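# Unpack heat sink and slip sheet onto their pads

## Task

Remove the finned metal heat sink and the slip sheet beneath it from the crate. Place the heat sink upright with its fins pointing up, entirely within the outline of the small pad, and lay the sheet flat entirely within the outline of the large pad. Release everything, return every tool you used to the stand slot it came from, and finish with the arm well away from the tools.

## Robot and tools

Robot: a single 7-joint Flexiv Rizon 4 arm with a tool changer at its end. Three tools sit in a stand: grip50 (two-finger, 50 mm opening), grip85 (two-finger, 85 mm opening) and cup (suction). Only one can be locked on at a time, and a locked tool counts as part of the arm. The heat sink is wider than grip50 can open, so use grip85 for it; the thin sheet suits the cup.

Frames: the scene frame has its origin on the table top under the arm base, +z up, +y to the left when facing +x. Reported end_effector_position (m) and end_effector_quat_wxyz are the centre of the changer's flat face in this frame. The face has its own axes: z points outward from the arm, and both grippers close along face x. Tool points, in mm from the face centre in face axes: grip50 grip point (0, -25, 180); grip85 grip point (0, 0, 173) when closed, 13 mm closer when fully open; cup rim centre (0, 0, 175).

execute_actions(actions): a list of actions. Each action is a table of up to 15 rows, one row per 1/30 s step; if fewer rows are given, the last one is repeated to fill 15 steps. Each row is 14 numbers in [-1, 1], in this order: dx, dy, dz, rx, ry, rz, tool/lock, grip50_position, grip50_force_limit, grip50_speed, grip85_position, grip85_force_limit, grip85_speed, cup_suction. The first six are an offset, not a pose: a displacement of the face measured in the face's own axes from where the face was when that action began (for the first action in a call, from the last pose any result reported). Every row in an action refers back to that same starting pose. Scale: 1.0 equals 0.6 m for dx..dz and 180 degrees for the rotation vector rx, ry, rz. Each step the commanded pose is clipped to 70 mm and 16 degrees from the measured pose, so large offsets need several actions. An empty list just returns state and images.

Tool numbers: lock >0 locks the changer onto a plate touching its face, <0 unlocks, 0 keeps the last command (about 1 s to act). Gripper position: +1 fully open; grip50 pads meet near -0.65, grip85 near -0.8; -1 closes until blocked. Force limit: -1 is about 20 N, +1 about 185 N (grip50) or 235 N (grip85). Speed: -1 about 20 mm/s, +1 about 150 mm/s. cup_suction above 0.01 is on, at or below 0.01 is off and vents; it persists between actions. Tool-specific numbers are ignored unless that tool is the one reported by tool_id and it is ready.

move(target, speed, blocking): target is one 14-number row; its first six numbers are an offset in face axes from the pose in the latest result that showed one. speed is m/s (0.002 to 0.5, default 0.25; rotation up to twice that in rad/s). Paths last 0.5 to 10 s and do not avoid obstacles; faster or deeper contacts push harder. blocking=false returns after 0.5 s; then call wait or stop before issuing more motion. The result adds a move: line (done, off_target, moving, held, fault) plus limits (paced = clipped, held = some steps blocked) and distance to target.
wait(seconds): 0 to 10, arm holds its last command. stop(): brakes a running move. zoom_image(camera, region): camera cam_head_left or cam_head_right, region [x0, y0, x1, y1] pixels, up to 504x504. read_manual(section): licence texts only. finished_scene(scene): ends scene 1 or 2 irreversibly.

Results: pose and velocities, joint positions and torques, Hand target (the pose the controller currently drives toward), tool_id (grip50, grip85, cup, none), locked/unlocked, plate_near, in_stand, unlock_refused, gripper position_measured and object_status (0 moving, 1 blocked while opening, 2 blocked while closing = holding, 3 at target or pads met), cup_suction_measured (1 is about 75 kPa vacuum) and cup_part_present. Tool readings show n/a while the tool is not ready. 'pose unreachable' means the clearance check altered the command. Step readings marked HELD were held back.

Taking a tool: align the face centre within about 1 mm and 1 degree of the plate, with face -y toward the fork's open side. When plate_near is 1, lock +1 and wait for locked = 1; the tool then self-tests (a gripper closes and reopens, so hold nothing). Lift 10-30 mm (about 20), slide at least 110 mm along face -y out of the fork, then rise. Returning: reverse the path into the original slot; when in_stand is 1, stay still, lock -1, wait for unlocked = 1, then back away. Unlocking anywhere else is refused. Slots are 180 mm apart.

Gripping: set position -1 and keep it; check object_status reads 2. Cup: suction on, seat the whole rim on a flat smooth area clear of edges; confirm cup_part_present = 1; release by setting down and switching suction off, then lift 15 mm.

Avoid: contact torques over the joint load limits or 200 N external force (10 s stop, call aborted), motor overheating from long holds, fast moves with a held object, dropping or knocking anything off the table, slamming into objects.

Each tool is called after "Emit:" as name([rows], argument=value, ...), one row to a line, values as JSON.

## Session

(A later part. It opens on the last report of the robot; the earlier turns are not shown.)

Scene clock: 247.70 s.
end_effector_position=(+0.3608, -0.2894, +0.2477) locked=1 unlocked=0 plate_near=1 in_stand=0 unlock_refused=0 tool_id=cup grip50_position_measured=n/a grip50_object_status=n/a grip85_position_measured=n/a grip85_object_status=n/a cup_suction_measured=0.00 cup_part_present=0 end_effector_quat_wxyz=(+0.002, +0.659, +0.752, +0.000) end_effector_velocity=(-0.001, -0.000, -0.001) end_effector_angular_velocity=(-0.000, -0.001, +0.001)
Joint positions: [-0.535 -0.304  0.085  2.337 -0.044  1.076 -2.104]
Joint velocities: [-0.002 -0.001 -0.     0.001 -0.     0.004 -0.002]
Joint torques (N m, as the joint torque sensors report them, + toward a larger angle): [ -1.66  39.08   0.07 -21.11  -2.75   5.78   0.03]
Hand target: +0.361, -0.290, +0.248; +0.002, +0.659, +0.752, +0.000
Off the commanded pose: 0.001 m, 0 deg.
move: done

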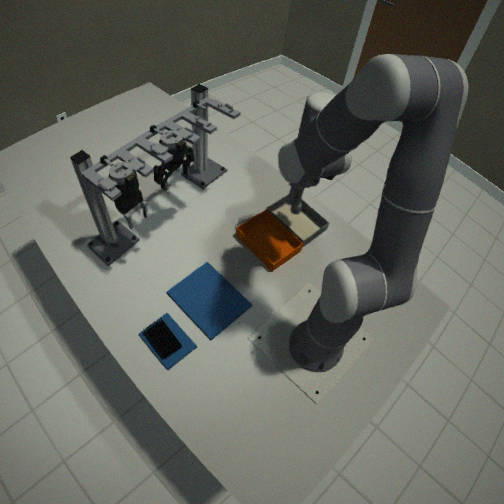

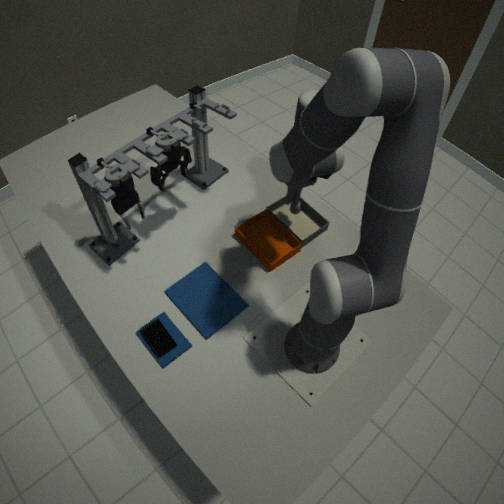

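Emit:
move(target=[-0.025,0.003,0.085,0,0,0,0,0,0,0,0,0,0,1], speed=0.06)

Emit:
execute_actions([
  [[0,0,0.005,0,0,0,0,0,0,0,0,0,0,1]],
  [[0,0,0.005,0,0,0,0,0,0,0,0,0,0,1]],
  [[0,0,0.005,0,0,0,0,0,0,0,0,0,0,1]],
  [[0,0,0.005,0,0,0,0,0,0,0,0,0,0,1]],
  [[0,0,0.005,0,0,0,0,0,0,0,0,0,0,1]],
])

Emit:
zoom_image(camera="cam_head_left", region=[220, 140, 360, 280])

Scene clock: 249.20 s.
end_effector_position=(+0.3647, -0.3038, +0.1967) locked=1 unlocked=0 plate_near=1 in_stand=0 unlock_refused=0 tool_id=cup grip50_position_measured=n/a grip50_object_status=n/a grip85_position_measured=n/a grip85_object_status=n/a cup_suction_measured=0.00 cup_part_present=0 end_effector_quat_wxyz=(+0.002, +0.659, +0.752, +0.000) end_effector_velocity=(+0.001, -0.000, -0.001) end_effector_angular_velocity=(-0.001, -0.001, +0.001)
Joint positions: [-0.537 -0.462  0.058  2.317 -0.059  1.213 -2.118]
Joint velocities: [ 0.    -0.003 -0.    -0.001 -0.001  0.002 -0.   ]
Joint torques (N m, as the joint torque sensors report them, + toward a larger angle): [ -1.75  42.88  -0.04 -18.    -2.38   5.53  -0.19]
Hand target: +0.365, -0.304, +0.197; +0.002, +0.659, +0.752, +0.000
Off the commanded pose: 0.000 m, 0 deg.
move: done

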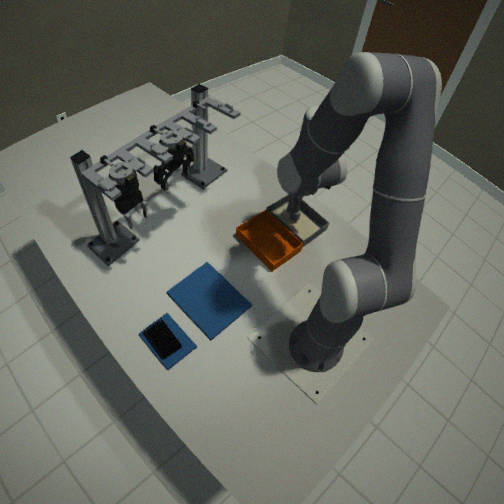

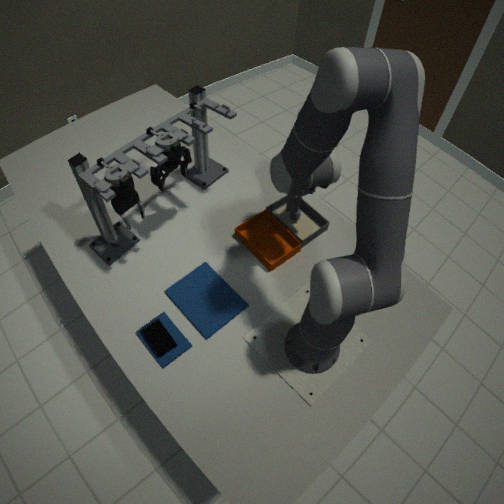

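Scene clock: 251.70 s.
end_effector_position=(+0.3643, -0.3036, +0.1817) locked=1 unlocked=0 plate_near=1 in_stand=0 unlock_refused=0 tool_id=cup grip50_position_measured=n/a grip50_object_status=n/a grip85_position_measured=n/a grip85_object_status=n/a cup_suction_measured=0.00 cup_part_present=0 end_effector_quat_wxyz=(+0.001, +0.659, +0.752, +0.001) end_effector_velocity=(-0.000, -0.000, -0.000) end_effector_angular_velocity=(+0.000, +0.000, -0.000)
Joint positions: [-0.532 -0.504  0.052  2.317 -0.061  1.254 -2.118]
Joint velocities: [-0. -0. -0.  0.  0. -0. -0.]
Joint torques (N m, as the joint torque sensors report them, + toward a larger angle): [  1.03  43.56   0.18 -16.73  -2.14   5.96   0.8 ]
Hand target: +0.364, -0.304, +0.182; +0.001, +0.659, +0.752, +0.001
Off the commanded pose: 0.000 m, 0 deg.
Step readings (end_effector_position; steps 1 to 15: 1st action; 16 to 30: 2nd action; 31 to 45: 3rd action; 46 to 60: 4th action; 61 to 75: 5th action):
0: (+0.3647, -0.3038, +0.1967)
1: (+0.3646, -0.3038, +0.1965)
2: (+0.3648, -0.3039, +0.1957)
4: (+0.3646, -0.3038, +0.1944)
8: (+0.3646, -0.3038, +0.1938)
15: (+0.3646, -0.3038, +0.1937)
16: (+0.3646, -0.3038, +0.1935)
17: (+0.3647, -0.3038, +0.1927)
19: (+0.3645, -0.3037, +0.1914)
23: (+0.3645, -0.3037, +0.1908)
30: (+0.3645, -0.3037, +0.1907)
31: (+0.3645, -0.3037, +0.1906)
32: (+0.3647, -0.3038, +0.1898)
34: (+0.3645, -0.3037, +0.1884)
38: (+0.3645, -0.3037, +0.1878)
45: (+0.3645, -0.3037, +0.1877)
46: (+0.3645, -0.3037, +0.1876)
47: (+0.3646, -0.3037, +0.1868)
49: (+0.3644, -0.3036, +0.1854)
53: (+0.3644, -0.3036, +0.1848)
60: (+0.3644, -0.3036, +0.1847)
61: (+0.3644, -0.3036, +0.1846)
62: (+0.3645, -0.3037, +0.1838)
64: (+0.3643, -0.3036, +0.1824)
68: (+0.3643, -0.3036, +0.1818)
75: end_effector_position above

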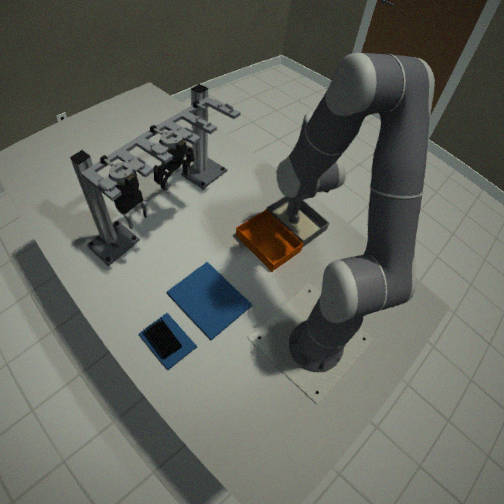

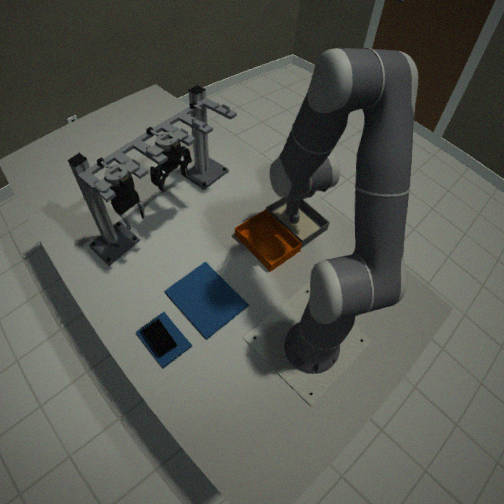

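Region (220, 140, 360, 280) of cam_head_left's 504x504 image, scaled by 3.600, with more detail than that image has.

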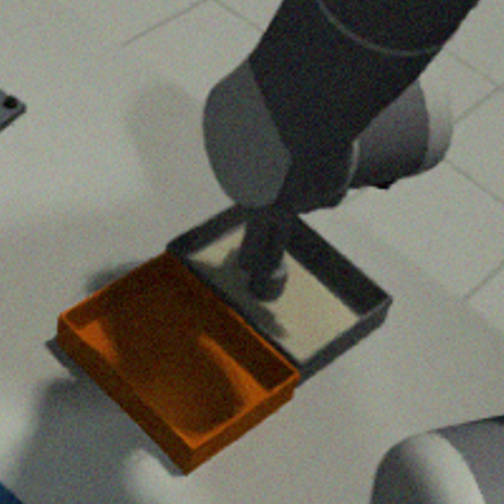

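Emit:
execute_actions([
  [[0,0,0.005,0,0,0,0,0,0,0,0,0,0,1]],
  [[0,0,0.005,0,0,0,0,0,0,0,0,0,0,1]],
  [[0,0,0,0,0,0,0,0,0,0,0,0,0,1]],
])

Scene clock: 253.30 s.
end_effector_position=(+0.3641, -0.3034, +0.1757) locked=1 unlocked=0 plate_near=1 in_stand=0 unlock_refused=0 tool_id=cup grip50_position_measured=n/a grip50_object_status=n/a grip85_position_measured=n/a grip85_object_status=n/a cup_suction_measured=0.93 cup_part_present=1 end_effector_quat_wxyz=(+0.001, +0.659, +0.752, +0.001) end_effector_velocity=(-0.000, -0.000, -0.000) end_effector_angular_velocity=(+0.000, -0.000, -0.000)
Joint positions: [-0.53  -0.521  0.049  2.316 -0.062  1.27  -2.118]
Joint velocities: [-0. -0.  0.  0.  0.  0. -0.]
Joint torques (N m, as the joint torque sensors report them, + toward a larger angle): [ -0.5   44.24   1.19 -15.83  -1.76   5.35   0.27]
Hand target: +0.364, -0.303, +0.176; +0.001, +0.659, +0.752, +0.001
Off the commanded pose: 0.000 m, 0 deg.
Step readings (end_effector_position; steps 1 to 15: 1st action; 16 to 30: 2nd action; 31 to 45: 3rd action):
0: (+0.3643, -0.3036, +0.1817)
1: (+0.3643, -0.3036, +0.1815)
2: (+0.3645, -0.3036, +0.1807)
4: (+0.3643, -0.3035, +0.1794)
8: (+0.3642, -0.3035, +0.1788)
15: (+0.3642, -0.3035, +0.1787)
16: (+0.3642, -0.3035, +0.1785)
17: (+0.3644, -0.3036, +0.1777)
19: (+0.3642, -0.3035, +0.1763)
23: (+0.3641, -0.3034, +0.1758)
30: (+0.3641, -0.3034, +0.1757)
31: (+0.3641, -0.3034, +0.1757)
32: (+0.3641, -0.3034, +0.1757)
34: (+0.3641, -0.3034, +0.1757)
38: (+0.3641, -0.3034, +0.1757)
45: end_effector_position above

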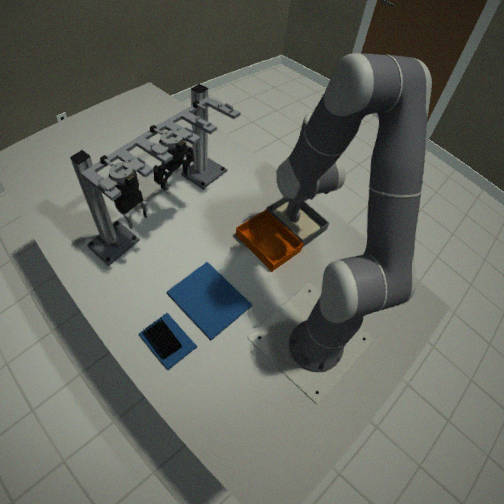

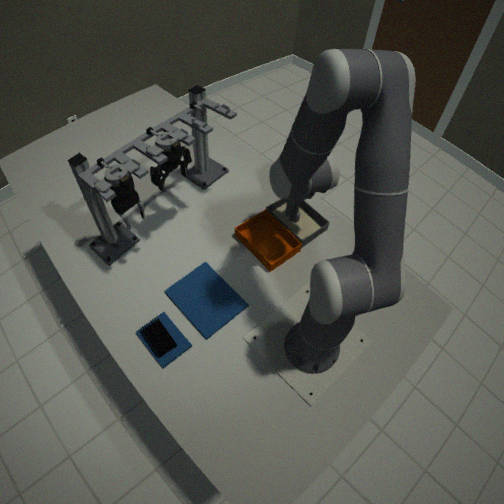

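Emit:
move(target=[0,0,-0.15,0,0,0,0,0,0,0,0,0,0,1], speed=0.06)

Emit:
move(target=[0.70,0,0.08,0,0,0,0,0,0,0,0,0,0,1], speed=0.15)

Emit:
zoom_image(camera="cam_head_left", region=[130, 210, 290, 370])

Scene clock: 255.40 s.
end_effector_position=(+0.3641, -0.3037, +0.2657) locked=1 unlocked=0 plate_near=1 in_stand=0 unlock_refused=0 tool_id=cup grip50_position_measured=n/a grip50_object_status=n/a grip85_position_measured=n/a grip85_object_status=n/a cup_suction_measured=0.93 cup_part_present=1 end_effector_quat_wxyz=(+0.001, +0.659, +0.752, +0.000) end_effector_velocity=(-0.000, +0.000, +0.001) end_effector_angular_velocity=(-0.000, +0.001, +0.001)
Joint positions: [-0.559 -0.279  0.086  2.292 -0.033  1.003 -2.138]
Joint velocities: [ 0.     0.002 -0.    -0.    -0.    -0.003 -0.001]
Joint torques (N m, as the joint torque sensors report them, + toward a larger angle): [ -1.71  41.84   2.28 -23.13  -2.51   4.92  -0.08]
Hand target: +0.364, -0.304, +0.266; +0.001, +0.659, +0.752, +0.000
Off the commanded pose: 0.000 m, 0 deg.
move: done

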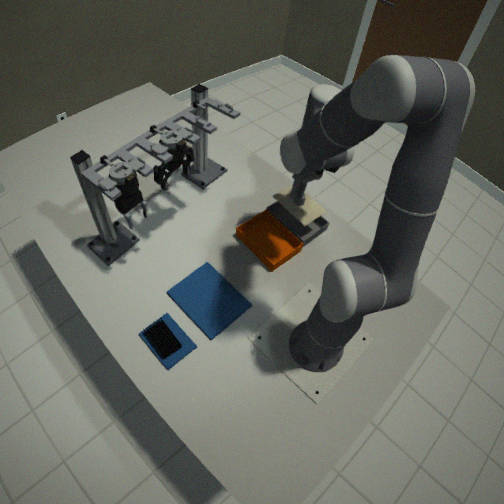

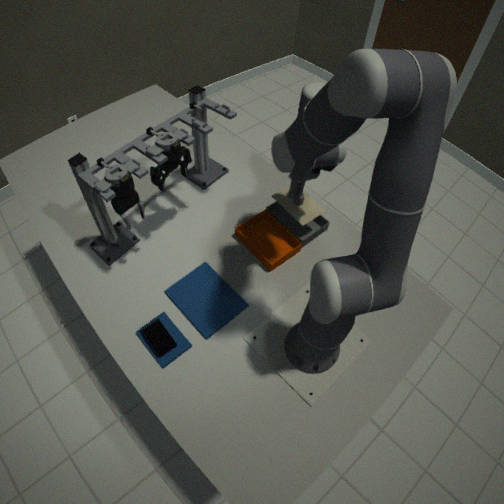

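Scene clock: 258.63 s.
end_effector_position=(+0.3104, +0.1139, +0.2184) locked=1 unlocked=0 plate_near=1 in_stand=0 unlock_refused=0 tool_id=cup grip50_position_measured=n/a grip50_object_status=n/a grip85_position_measured=n/a grip85_object_status=n/a cup_suction_measured=0.93 cup_part_present=1 end_effector_quat_wxyz=(-0.007, +0.659, +0.752, -0.004) end_effector_velocity=(+0.001, +0.002, +0.000) end_effector_angular_velocity=(-0.007, -0.014, -0.002)
Joint positions: [-0.01  -0.252  0.515  2.686 -0.44   1.304 -0.772]
Joint velocities: [-0.213 -0.039  0.116 -0.    -0.243  0.001  0.137]
Joint torques (N m, as the joint torque sensors report them, + toward a larger angle): [ -2.54  25.38   5.   -12.89  -1.97   5.83   1.07]
Hand target: +0.310, +0.114, +0.218; -0.006, +0.659, +0.752, -0.004
Off the commanded pose: 0.002 m, 1 deg.
joint sent to its limit — the command would take joint 4 (elbow) past its upper limit, so that joint was sent only as far as its limit.
move: done

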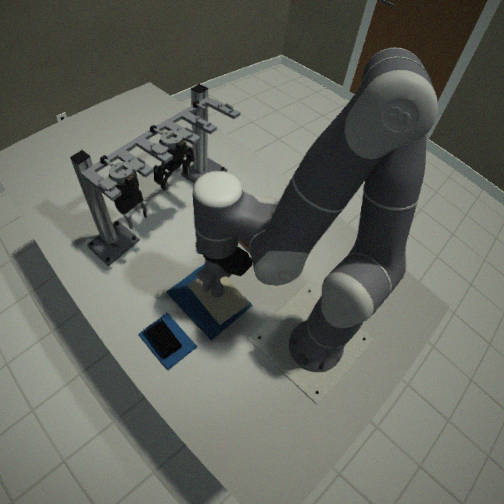

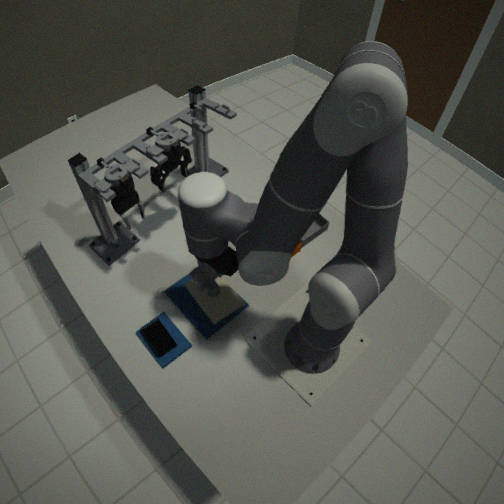

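Region (130, 210, 290, 370) of cam_head_left's 504x504 image, scaled by 3.150, with more detail than that image has.

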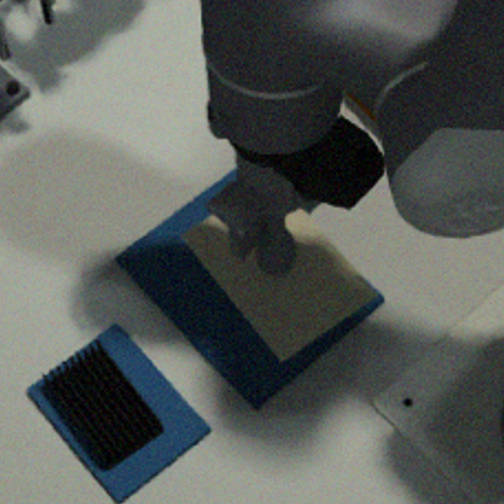

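Emit:
move(target=[0.015,0.055,0.04,-0.004,-0.002,-0.028,0,0,0,0,0,0,0,1], speed=0.05)

Emit:
zoom_image(camera="cam_head_left", region=[130, 210, 290, 370])

Scene clock: 260.33 s.
end_effector_position=(+0.3414, +0.1270, +0.1938) locked=1 unlocked=0 plate_near=1 in_stand=0 unlock_refused=0 tool_id=cup grip50_position_measured=n/a grip50_object_status=n/a grip85_position_measured=n/a grip85_object_status=n/a cup_suction_measured=0.93 cup_part_present=1 end_effector_quat_wxyz=(-0.000, +0.625, +0.780, -0.002) end_effector_velocity=(+0.001, +0.000, -0.001) end_effector_angular_velocity=(-0.000, -0.002, +0.002)
Joint positions: [ 0.081 -0.374  0.327  2.641 -0.691  1.387 -0.709]
Joint velocities: [ 0.006 -0.002 -0.01   0.    -0.009  0.005  0.005]
Joint torques (N m, as the joint torque sensors report them, + toward a larger angle): [  0.58  31.07   3.73 -13.03  -1.82   5.91   0.63]
Hand target: +0.341, +0.127, +0.194; -0.000, +0.625, +0.780, -0.001
Off the commanded pose: 0.000 m, 0 deg.
move: done

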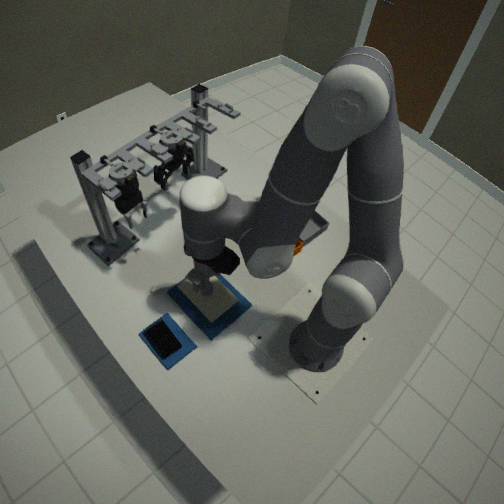

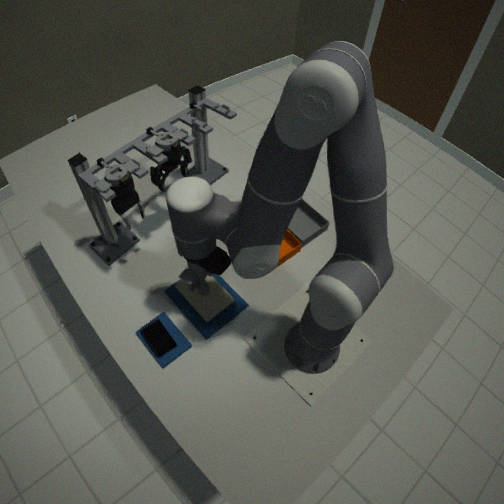

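Region (130, 210, 290, 370) of cam_head_left's 504x504 image, scaled by 3.150, with more detail than that image has.

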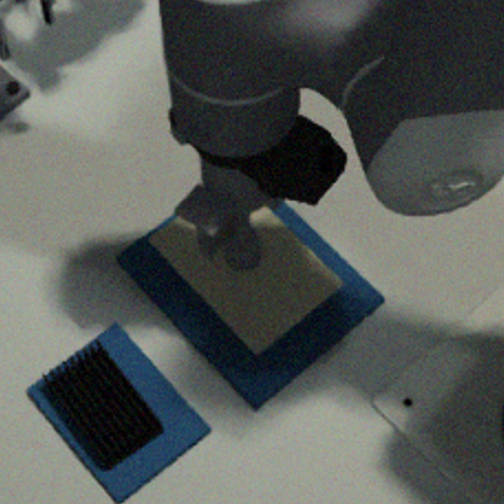

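Emit:
move(target=[0,-0.008,0.033,0,0,0,0,0,0,0,0,0,0,1], speed=0.03)

Emit:
execute_actions([
  [[0,0,0,0,0,0,0,0,0,0,0,0,0,0]],
  [[0,0,0,0,0,0,0,0,0,0,0,0,0,0]],
  [[0,0,-0.01,0,0,0,0,0,0,0,0,0,0,0]],
  [[0,0,-0.02,0,0,0,0,0,0,0,0,0,0,0]],
])

Emit:
move(target=[0,0,-0.31,0,0,0.028,0,0,0,0,0,0,0,0], speed=0.12)

Emit:
zoom_image(camera="cam_head_left", region=[130, 210, 290, 370])

Scene clock: 261.60 s.
end_effector_position=(+0.3365, +0.1258, +0.1742) locked=1 unlocked=0 plate_near=1 in_stand=0 unlock_refused=0 tool_id=cup grip50_position_measured=n/a grip50_object_status=n/a grip85_position_measured=n/a grip85_object_status=n/a cup_suction_measured=0.93 cup_part_present=1 end_effector_quat_wxyz=(-0.001, +0.625, +0.781, -0.002) end_effector_velocity=(-0.001, -0.000, -0.000) end_effector_angular_velocity=(+0.001, -0.008, -0.000)
Joint positions: [ 0.211 -0.42   0.125  2.68  -0.852  1.505 -0.603]
Joint velocities: [ 0.038  0.003 -0.055  0.014 -0.036  0.03   0.026]
Joint torques (N m, as the joint torque sensors report them, + toward a larger angle): [  0.46  30.19   2.67 -11.8   -0.71   5.46   0.74]
Hand target: +0.337, +0.126, +0.174; -0.001, +0.625, +0.780, -0.002
Off the commanded pose: 0.000 m, 0 deg.
move: done

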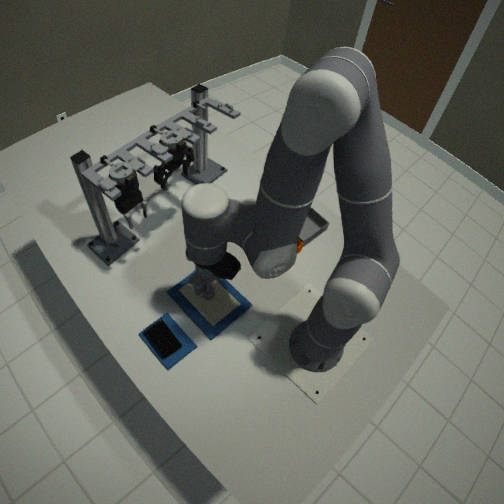

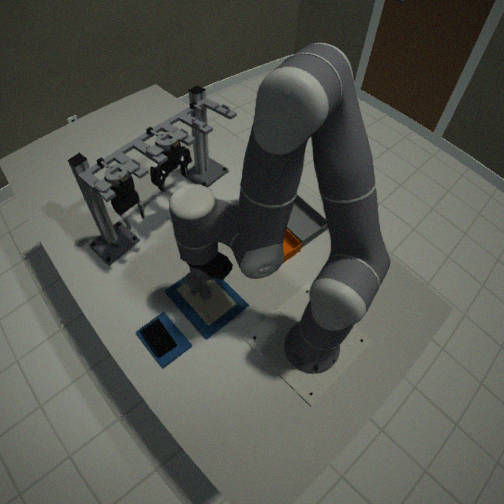

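Scene clock: 263.60 s.
end_effector_position=(+0.3369, +0.1262, +0.1928) locked=1 unlocked=0 plate_near=1 in_stand=0 unlock_refused=0 tool_id=cup grip50_position_measured=n/a grip50_object_status=n/a grip85_position_measured=n/a grip85_object_status=n/a cup_suction_measured=0.00 cup_part_present=0 end_effector_quat_wxyz=(-0.000, +0.625, +0.780, -0.001) end_effector_velocity=(+0.000, +0.000, +0.001) end_effector_angular_velocity=(-0.000, +0.004, +0.001)
Joint positions: [ 0.096 -0.37   0.305  2.658 -0.711  1.406 -0.692]
Joint velocities: [-0.013  0.     0.02  -0.005  0.017 -0.012 -0.013]
Joint torques (N m, as the joint torque sensors report them, + toward a larger angle): [ -1.16  31.31   5.63 -13.23  -1.22   5.18  -0.07]
Hand target: +0.337, +0.126, +0.193; -0.000, +0.625, +0.780, -0.001
Off the commanded pose: 0.000 m, 0 deg.
Step readings (end_effector_position; steps 1 to 15: 1st action; 16 to 30: 2nd action; 31 to 45: 3rd action; 46 to 60: 4th action):
0: (+0.3365, +0.1258, +0.1742)
1: (+0.3365, +0.1258, +0.1742)
2: (+0.3365, +0.1258, +0.1743)
4: (+0.3366, +0.1259, +0.1745)
8: (+0.3367, +0.1260, +0.1745)
15: (+0.3367, +0.1260, +0.1745)
16: (+0.3367, +0.1260, +0.1745)
17: (+0.3367, +0.1260, +0.1746)
19: (+0.3368, +0.1260, +0.1747)
23: (+0.3368, +0.1260, +0.1747)
30: (+0.3368, +0.1260, +0.1747)
31: (+0.3368, +0.1261, +0.1748)
32: (+0.3367, +0.1262, +0.1757)
34: (+0.3367, +0.1260, +0.1787)
38: (+0.3367, +0.1260, +0.1804)
45: (+0.3368, +0.1261, +0.1807)
46: (+0.3368, +0.1261, +0.1809)
47: (+0.3366, +0.1262, +0.1820)
49: (+0.3366, +0.1262, +0.1874)
53: (+0.3367, +0.1262, +0.1920)
60: end_effector_position above

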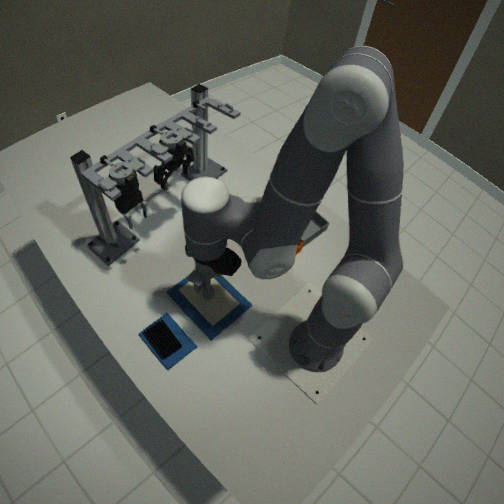

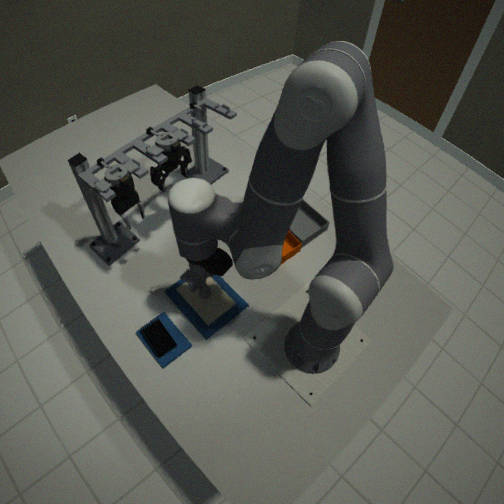

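Scene clock: 265.53 s.
end_effector_position=(+0.3374, +0.1265, +0.3791) locked=1 unlocked=0 plate_near=1 in_stand=0 unlock_refused=0 tool_id=cup grip50_position_measured=n/a grip50_object_status=n/a grip85_position_measured=n/a grip85_object_status=n/a cup_suction_measured=0.00 cup_part_present=0 end_effector_quat_wxyz=(+0.001, +0.659, +0.752, -0.001) end_effector_velocity=(-0.000, -0.000, +0.001) end_effector_angular_velocity=(-0.000, +0.001, -0.001)
Joint positions: [-0.137  0.183  0.727  2.334  0.149  0.625 -1.195]
Joint velocities: [-0.     0.003 -0.001 -0.003  0.002 -0.006 -0.002]
Joint torques (N m, as the joint torque sensors report them, + toward a larger angle): [ -1.79  19.03  -4.71 -29.23  -4.16   4.79  -0.24]
Hand target: +0.337, +0.126, +0.379; +0.000, +0.659, +0.752, -0.001
Off the commanded pose: 0.001 m, 0 deg.
move: done

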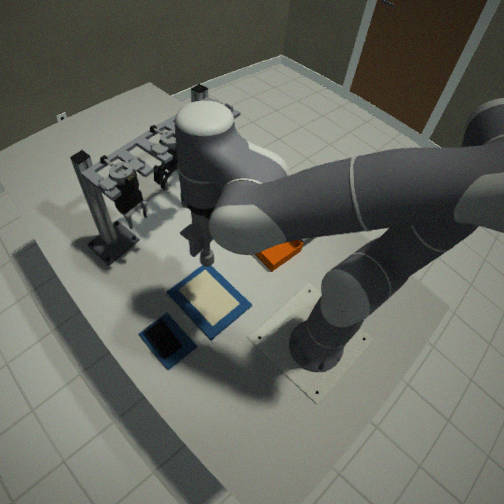

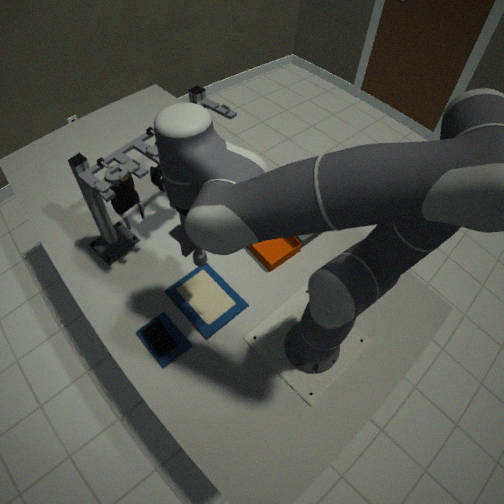

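Region (130, 210, 290, 370) of cam_head_left's 504x504 image, scaled by 3.150, with more detail than that image has.

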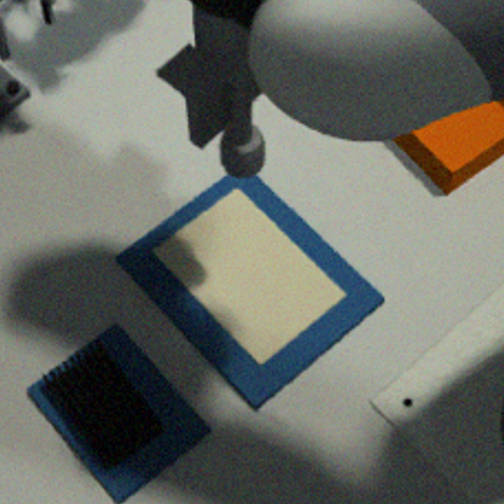

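Emit:
move(target=[-0.5728,0.2522,-0.0015,0,0,0,0,0,0,0,0,0,0,0], speed=0.2)

Emit:
move(target=[0,0.22,0,0,0,0,0,0,0,0,0,0,0,0], speed=0.06)

Scene clock: 268.00 s.
end_effector_position=(+0.5320, -0.1951, +0.3801) locked=1 unlocked=0 plate_near=1 in_stand=0 unlock_refused=0 tool_id=cup grip50_position_measured=n/a grip50_object_status=n/a grip85_position_measured=n/a grip85_object_status=n/a cup_suction_measured=0.00 cup_part_present=0 end_effector_quat_wxyz=(+0.001, +0.659, +0.752, -0.001) end_effector_velocity=(+0.001, -0.001, +0.000) end_effector_angular_velocity=(+0.001, -0.001, -0.000)
Joint positions: [-0.415 -0.28   0.268  1.9   -0.087  0.603 -1.798]
Joint velocities: [-0.    -0.002 -0.001 -0.004  0.001 -0.001 -0.002]
Joint torques (N m, as the joint torque sensors report them, + toward a larger angle): [ -2.01  46.21   1.99 -31.04  -4.95   4.62  -0.22]
Hand target: +0.532, -0.195, +0.380; +0.001, +0.659, +0.752, -0.001
Off the commanded pose: 0.001 m, 0 deg.
move: done

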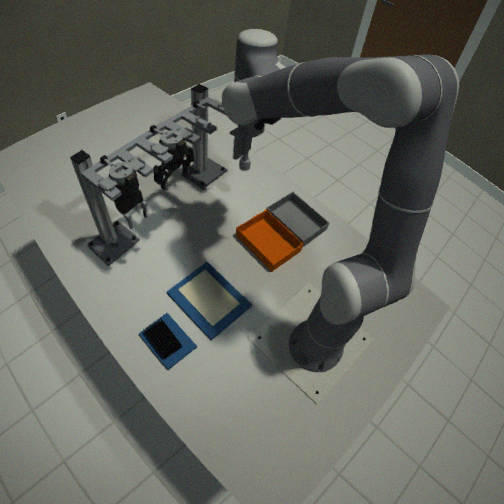

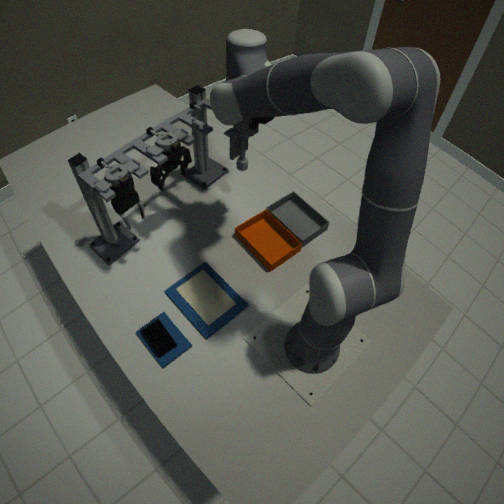

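Scene clock: 270.53 s.
end_effector_position=(+0.6628, -0.1781, +0.3799) locked=1 unlocked=0 plate_near=1 in_stand=0 unlock_refused=0 tool_id=cup grip50_position_measured=n/a grip50_object_status=n/a grip85_position_measured=n/a grip85_object_status=n/a cup_suction_measured=0.00 cup_part_present=0 end_effector_quat_wxyz=(+0.001, +0.659, +0.752, -0.001) end_effector_velocity=(+0.001, -0.000, +0.000) end_effector_angular_velocity=(+0.001, -0.000, -0.001)
Joint positions: [-0.304 -0.546  0.246  1.511 -0.14   0.474 -1.718]
Joint velocities: [ 0.    -0.002 -0.    -0.004  0.001 -0.002  0.   ]
Joint torques (N m, as the joint torque sensors report them, + toward a larger angle): [  0.39  61.43   4.1  -32.7   -5.33   4.87   0.81]
Hand target: +0.663, -0.178, +0.380; +0.001, +0.659, +0.752, -0.001
Off the commanded pose: 0.000 m, 0 deg.
move: done

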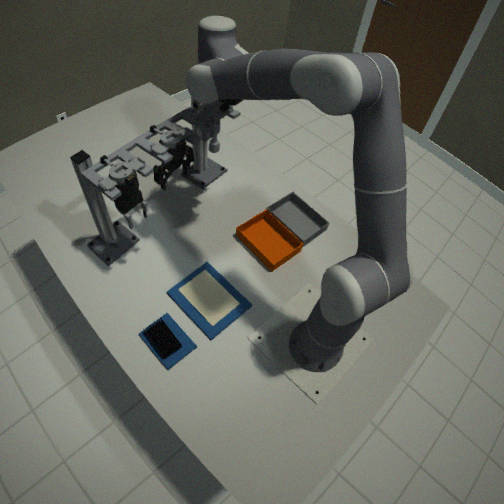

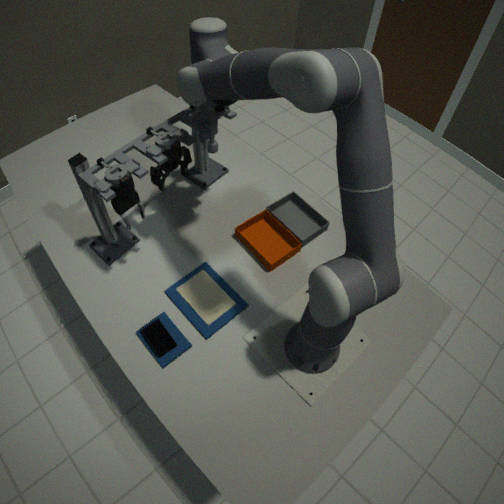

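Emit:
move(target=[0.0008,0.0008,0.032,0,0,0,0,0,0,0,0,0,0,0], speed=0.015)

Emit:
execute_actions([
  [[0,0,0,0,0,0,-1,0,0,0,0,0,0,0]],
  [[0,0,0,0,0,0,-1,0,0,0,0,0,0,0]],
  [[0,0,0,0,0,0,-1,0,0,0,0,0,0,0]],
])

Emit:
move(target=[0,0,-0.05,0,0,0,0,0,0,0,0,0,0,0], speed=0.03)

Emit:
move(target=[0,-0.4,-0.1,0,0,0,0,0,0,0,0,0,0,0], speed=0.15)

Scene clock: 272.27 s.
end_effector_position=(+0.6631, -0.1776, +0.3608) locked=1 unlocked=0 plate_near=1 in_stand=1 unlock_refused=0 tool_id=cup grip50_position_measured=n/a grip50_object_status=n/a grip85_position_measured=n/a grip85_object_status=n/a cup_suction_measured=0.00 cup_part_present=0 end_effector_quat_wxyz=(+0.001, +0.659, +0.752, -0.000) end_effector_velocity=(+0.000, -0.000, -0.000) end_effector_angular_velocity=(+0.000, -0.001, -0.001)
Joint positions: [-0.301 -0.566  0.242  1.533 -0.146  0.516 -1.714]
Joint velocities: [-0.    -0.001 -0.     0.001  0.     0.003  0.   ]
Joint torques (N m, as the joint torque sensors report them, + toward a larger angle): [  0.55  61.32   4.41 -31.31  -5.18   5.87   0.77]
Hand target: +0.663, -0.178, +0.361; +0.001, +0.659, +0.752, -0.001
Off the commanded pose: 0.000 m, 0 deg.
move: done

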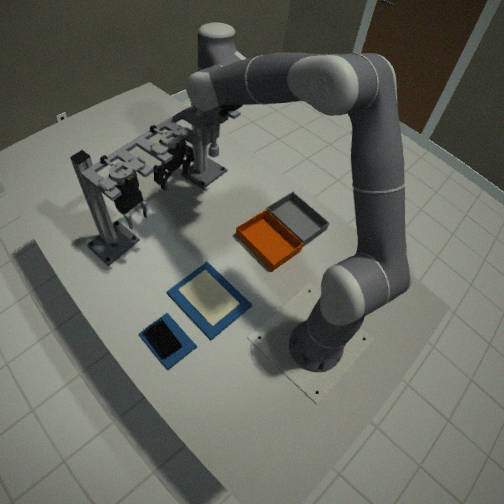

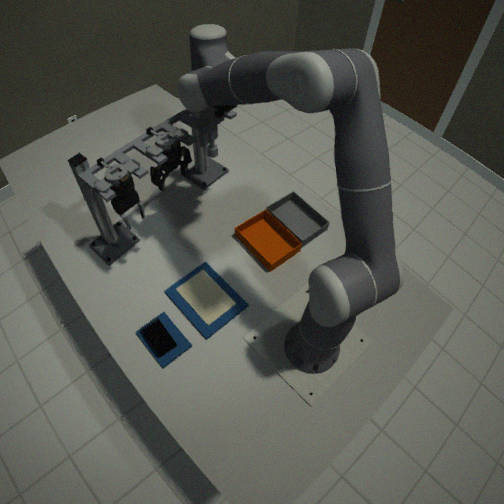

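Scene clock: 273.77 s.
end_effector_position=(+0.6630, -0.1775, +0.3607) locked=0 unlocked=1 plate_near=1 in_stand=1 unlock_refused=0 tool_id=none grip50_position_measured=n/a grip50_object_status=n/a grip85_position_measured=n/a grip85_object_status=n/a cup_suction_measured=n/a cup_part_present=n/a end_effector_quat_wxyz=(+0.001, +0.659, +0.752, -0.001) end_effector_velocity=(+0.000, +0.000, +0.000) end_effector_angular_velocity=(+0.000, -0.000, +0.000)
Joint positions: [-0.301 -0.566  0.242  1.533 -0.146  0.516 -1.714]
Joint velocities: [ 0. -0.  0. -0.  0. -0.  0.]
Joint torques (N m, as the joint torque sensors report them, + toward a larger angle): [ -0.61  56.28   5.05 -28.12  -4.14   4.5    0.37]
Hand target: +0.663, -0.178, +0.361; +0.001, +0.659, +0.752, -0.001
Off the commanded pose: 0.000 m, 0 deg.
Step readings (end_effector_position; steps 1 to 15: 1st action; 16 to 30: 2nd action; 31 to 45: 3rd action):
0: (+0.6631, -0.1776, +0.3608)
1: (+0.6630, -0.1775, +0.3605)
2: (+0.6630, -0.1775, +0.3605)
4: (+0.6630, -0.1775, +0.3605)
8: (+0.6630, -0.1775, +0.3606)
15: (+0.6630, -0.1775, +0.3607)
16: (+0.6630, -0.1775, +0.3607)
17: (+0.6630, -0.1775, +0.3607)
19: (+0.6630, -0.1775, +0.3607)
23: (+0.6630, -0.1775, +0.3607)
30: (+0.6630, -0.1775, +0.3607)
31: (+0.6630, -0.1775, +0.3607)
32: (+0.6630, -0.1775, +0.3607)
34: (+0.6630, -0.1775, +0.3607)
38: (+0.6630, -0.1775, +0.3607)
45: end_effector_position above

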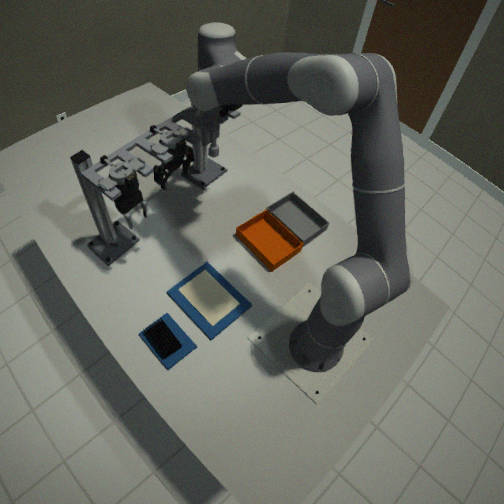

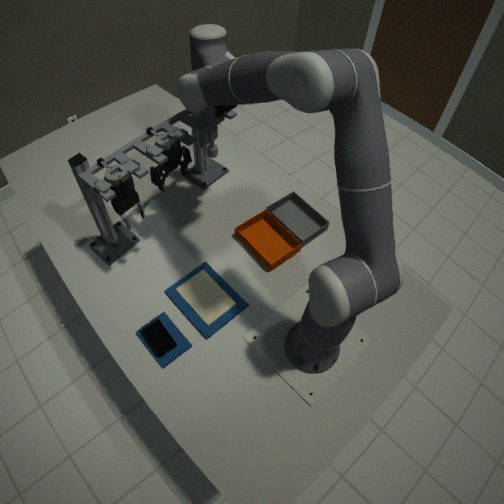

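Scene clock: 275.03 s.
end_effector_position=(+0.6631, -0.1776, +0.3905) locked=0 unlocked=1 plate_near=0 in_stand=0 unlock_refused=0 tool_id=none grip50_position_measured=n/a grip50_object_status=n/a grip85_position_measured=n/a grip85_object_status=n/a cup_suction_measured=n/a cup_part_present=n/a end_effector_quat_wxyz=(+0.001, +0.659, +0.752, -0.001) end_effector_velocity=(-0.000, -0.000, +0.001) end_effector_angular_velocity=(-0.001, +0.001, +0.000)
Joint positions: [-0.304 -0.536  0.248  1.497 -0.138  0.45  -1.719]
Joint velocities: [-0.     0.001  0.    -0.001 -0.001 -0.003 -0.001]
Joint torques (N m, as the joint torque sensors report them, + toward a larger angle): [ -1.79  56.89   5.74 -29.16  -4.12   3.71  -0.13]
Hand target: +0.663, -0.178, +0.391; +0.001, +0.659, +0.752, -0.001
Off the commanded pose: 0.000 m, 0 deg.
move: done

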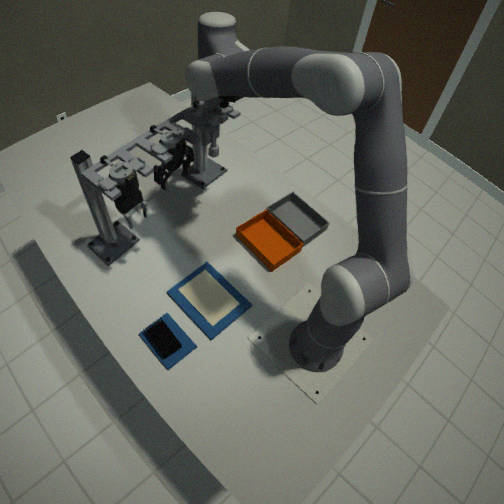

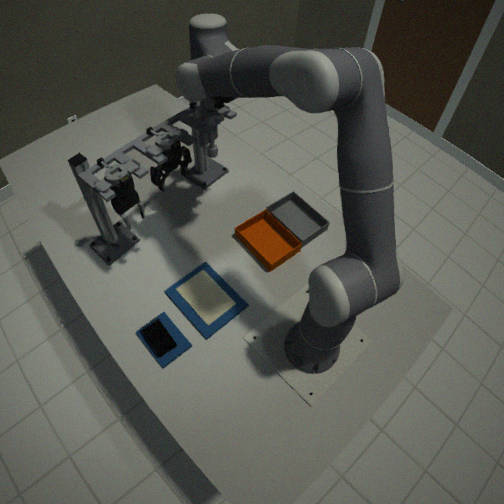

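Scene clock: 277.13 s.
end_effector_position=(+0.4255, -0.2085, +0.4510) locked=0 unlocked=1 plate_near=0 in_stand=0 unlock_refused=0 tool_id=none grip50_position_measured=n/a grip50_object_status=n/a grip85_position_measured=n/a grip85_object_status=n/a cup_suction_measured=n/a cup_part_present=n/a end_effector_quat_wxyz=(+0.001, +0.659, +0.752, -0.001) end_effector_velocity=(-0.001, -0.000, +0.000) end_effector_angular_velocity=(+0.000, +0.000, +0.000)
Joint positions: [-0.514  0.025  0.274  2.037  0.01   0.447 -1.934]
Joint velocities: [-0.001  0.002 -0.     0.001  0.001 -0.001 -0.001]
Joint torques (N m, as the joint torque sensors report them, + toward a larger angle): [ -1.62  31.22  -1.2  -28.72  -3.93   3.91  -0.08]
Hand target: +0.425, -0.209, +0.451; +0.001, +0.659, +0.752, -0.001
Off the commanded pose: 0.001 m, 0 deg.
move: done

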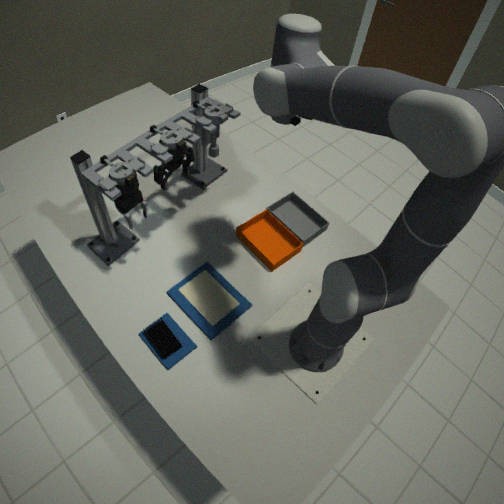

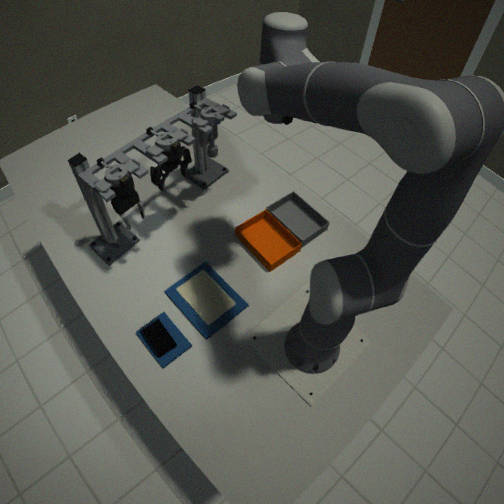

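Emit:
finished_scene(scene=1)

The scene is finished: the task was done.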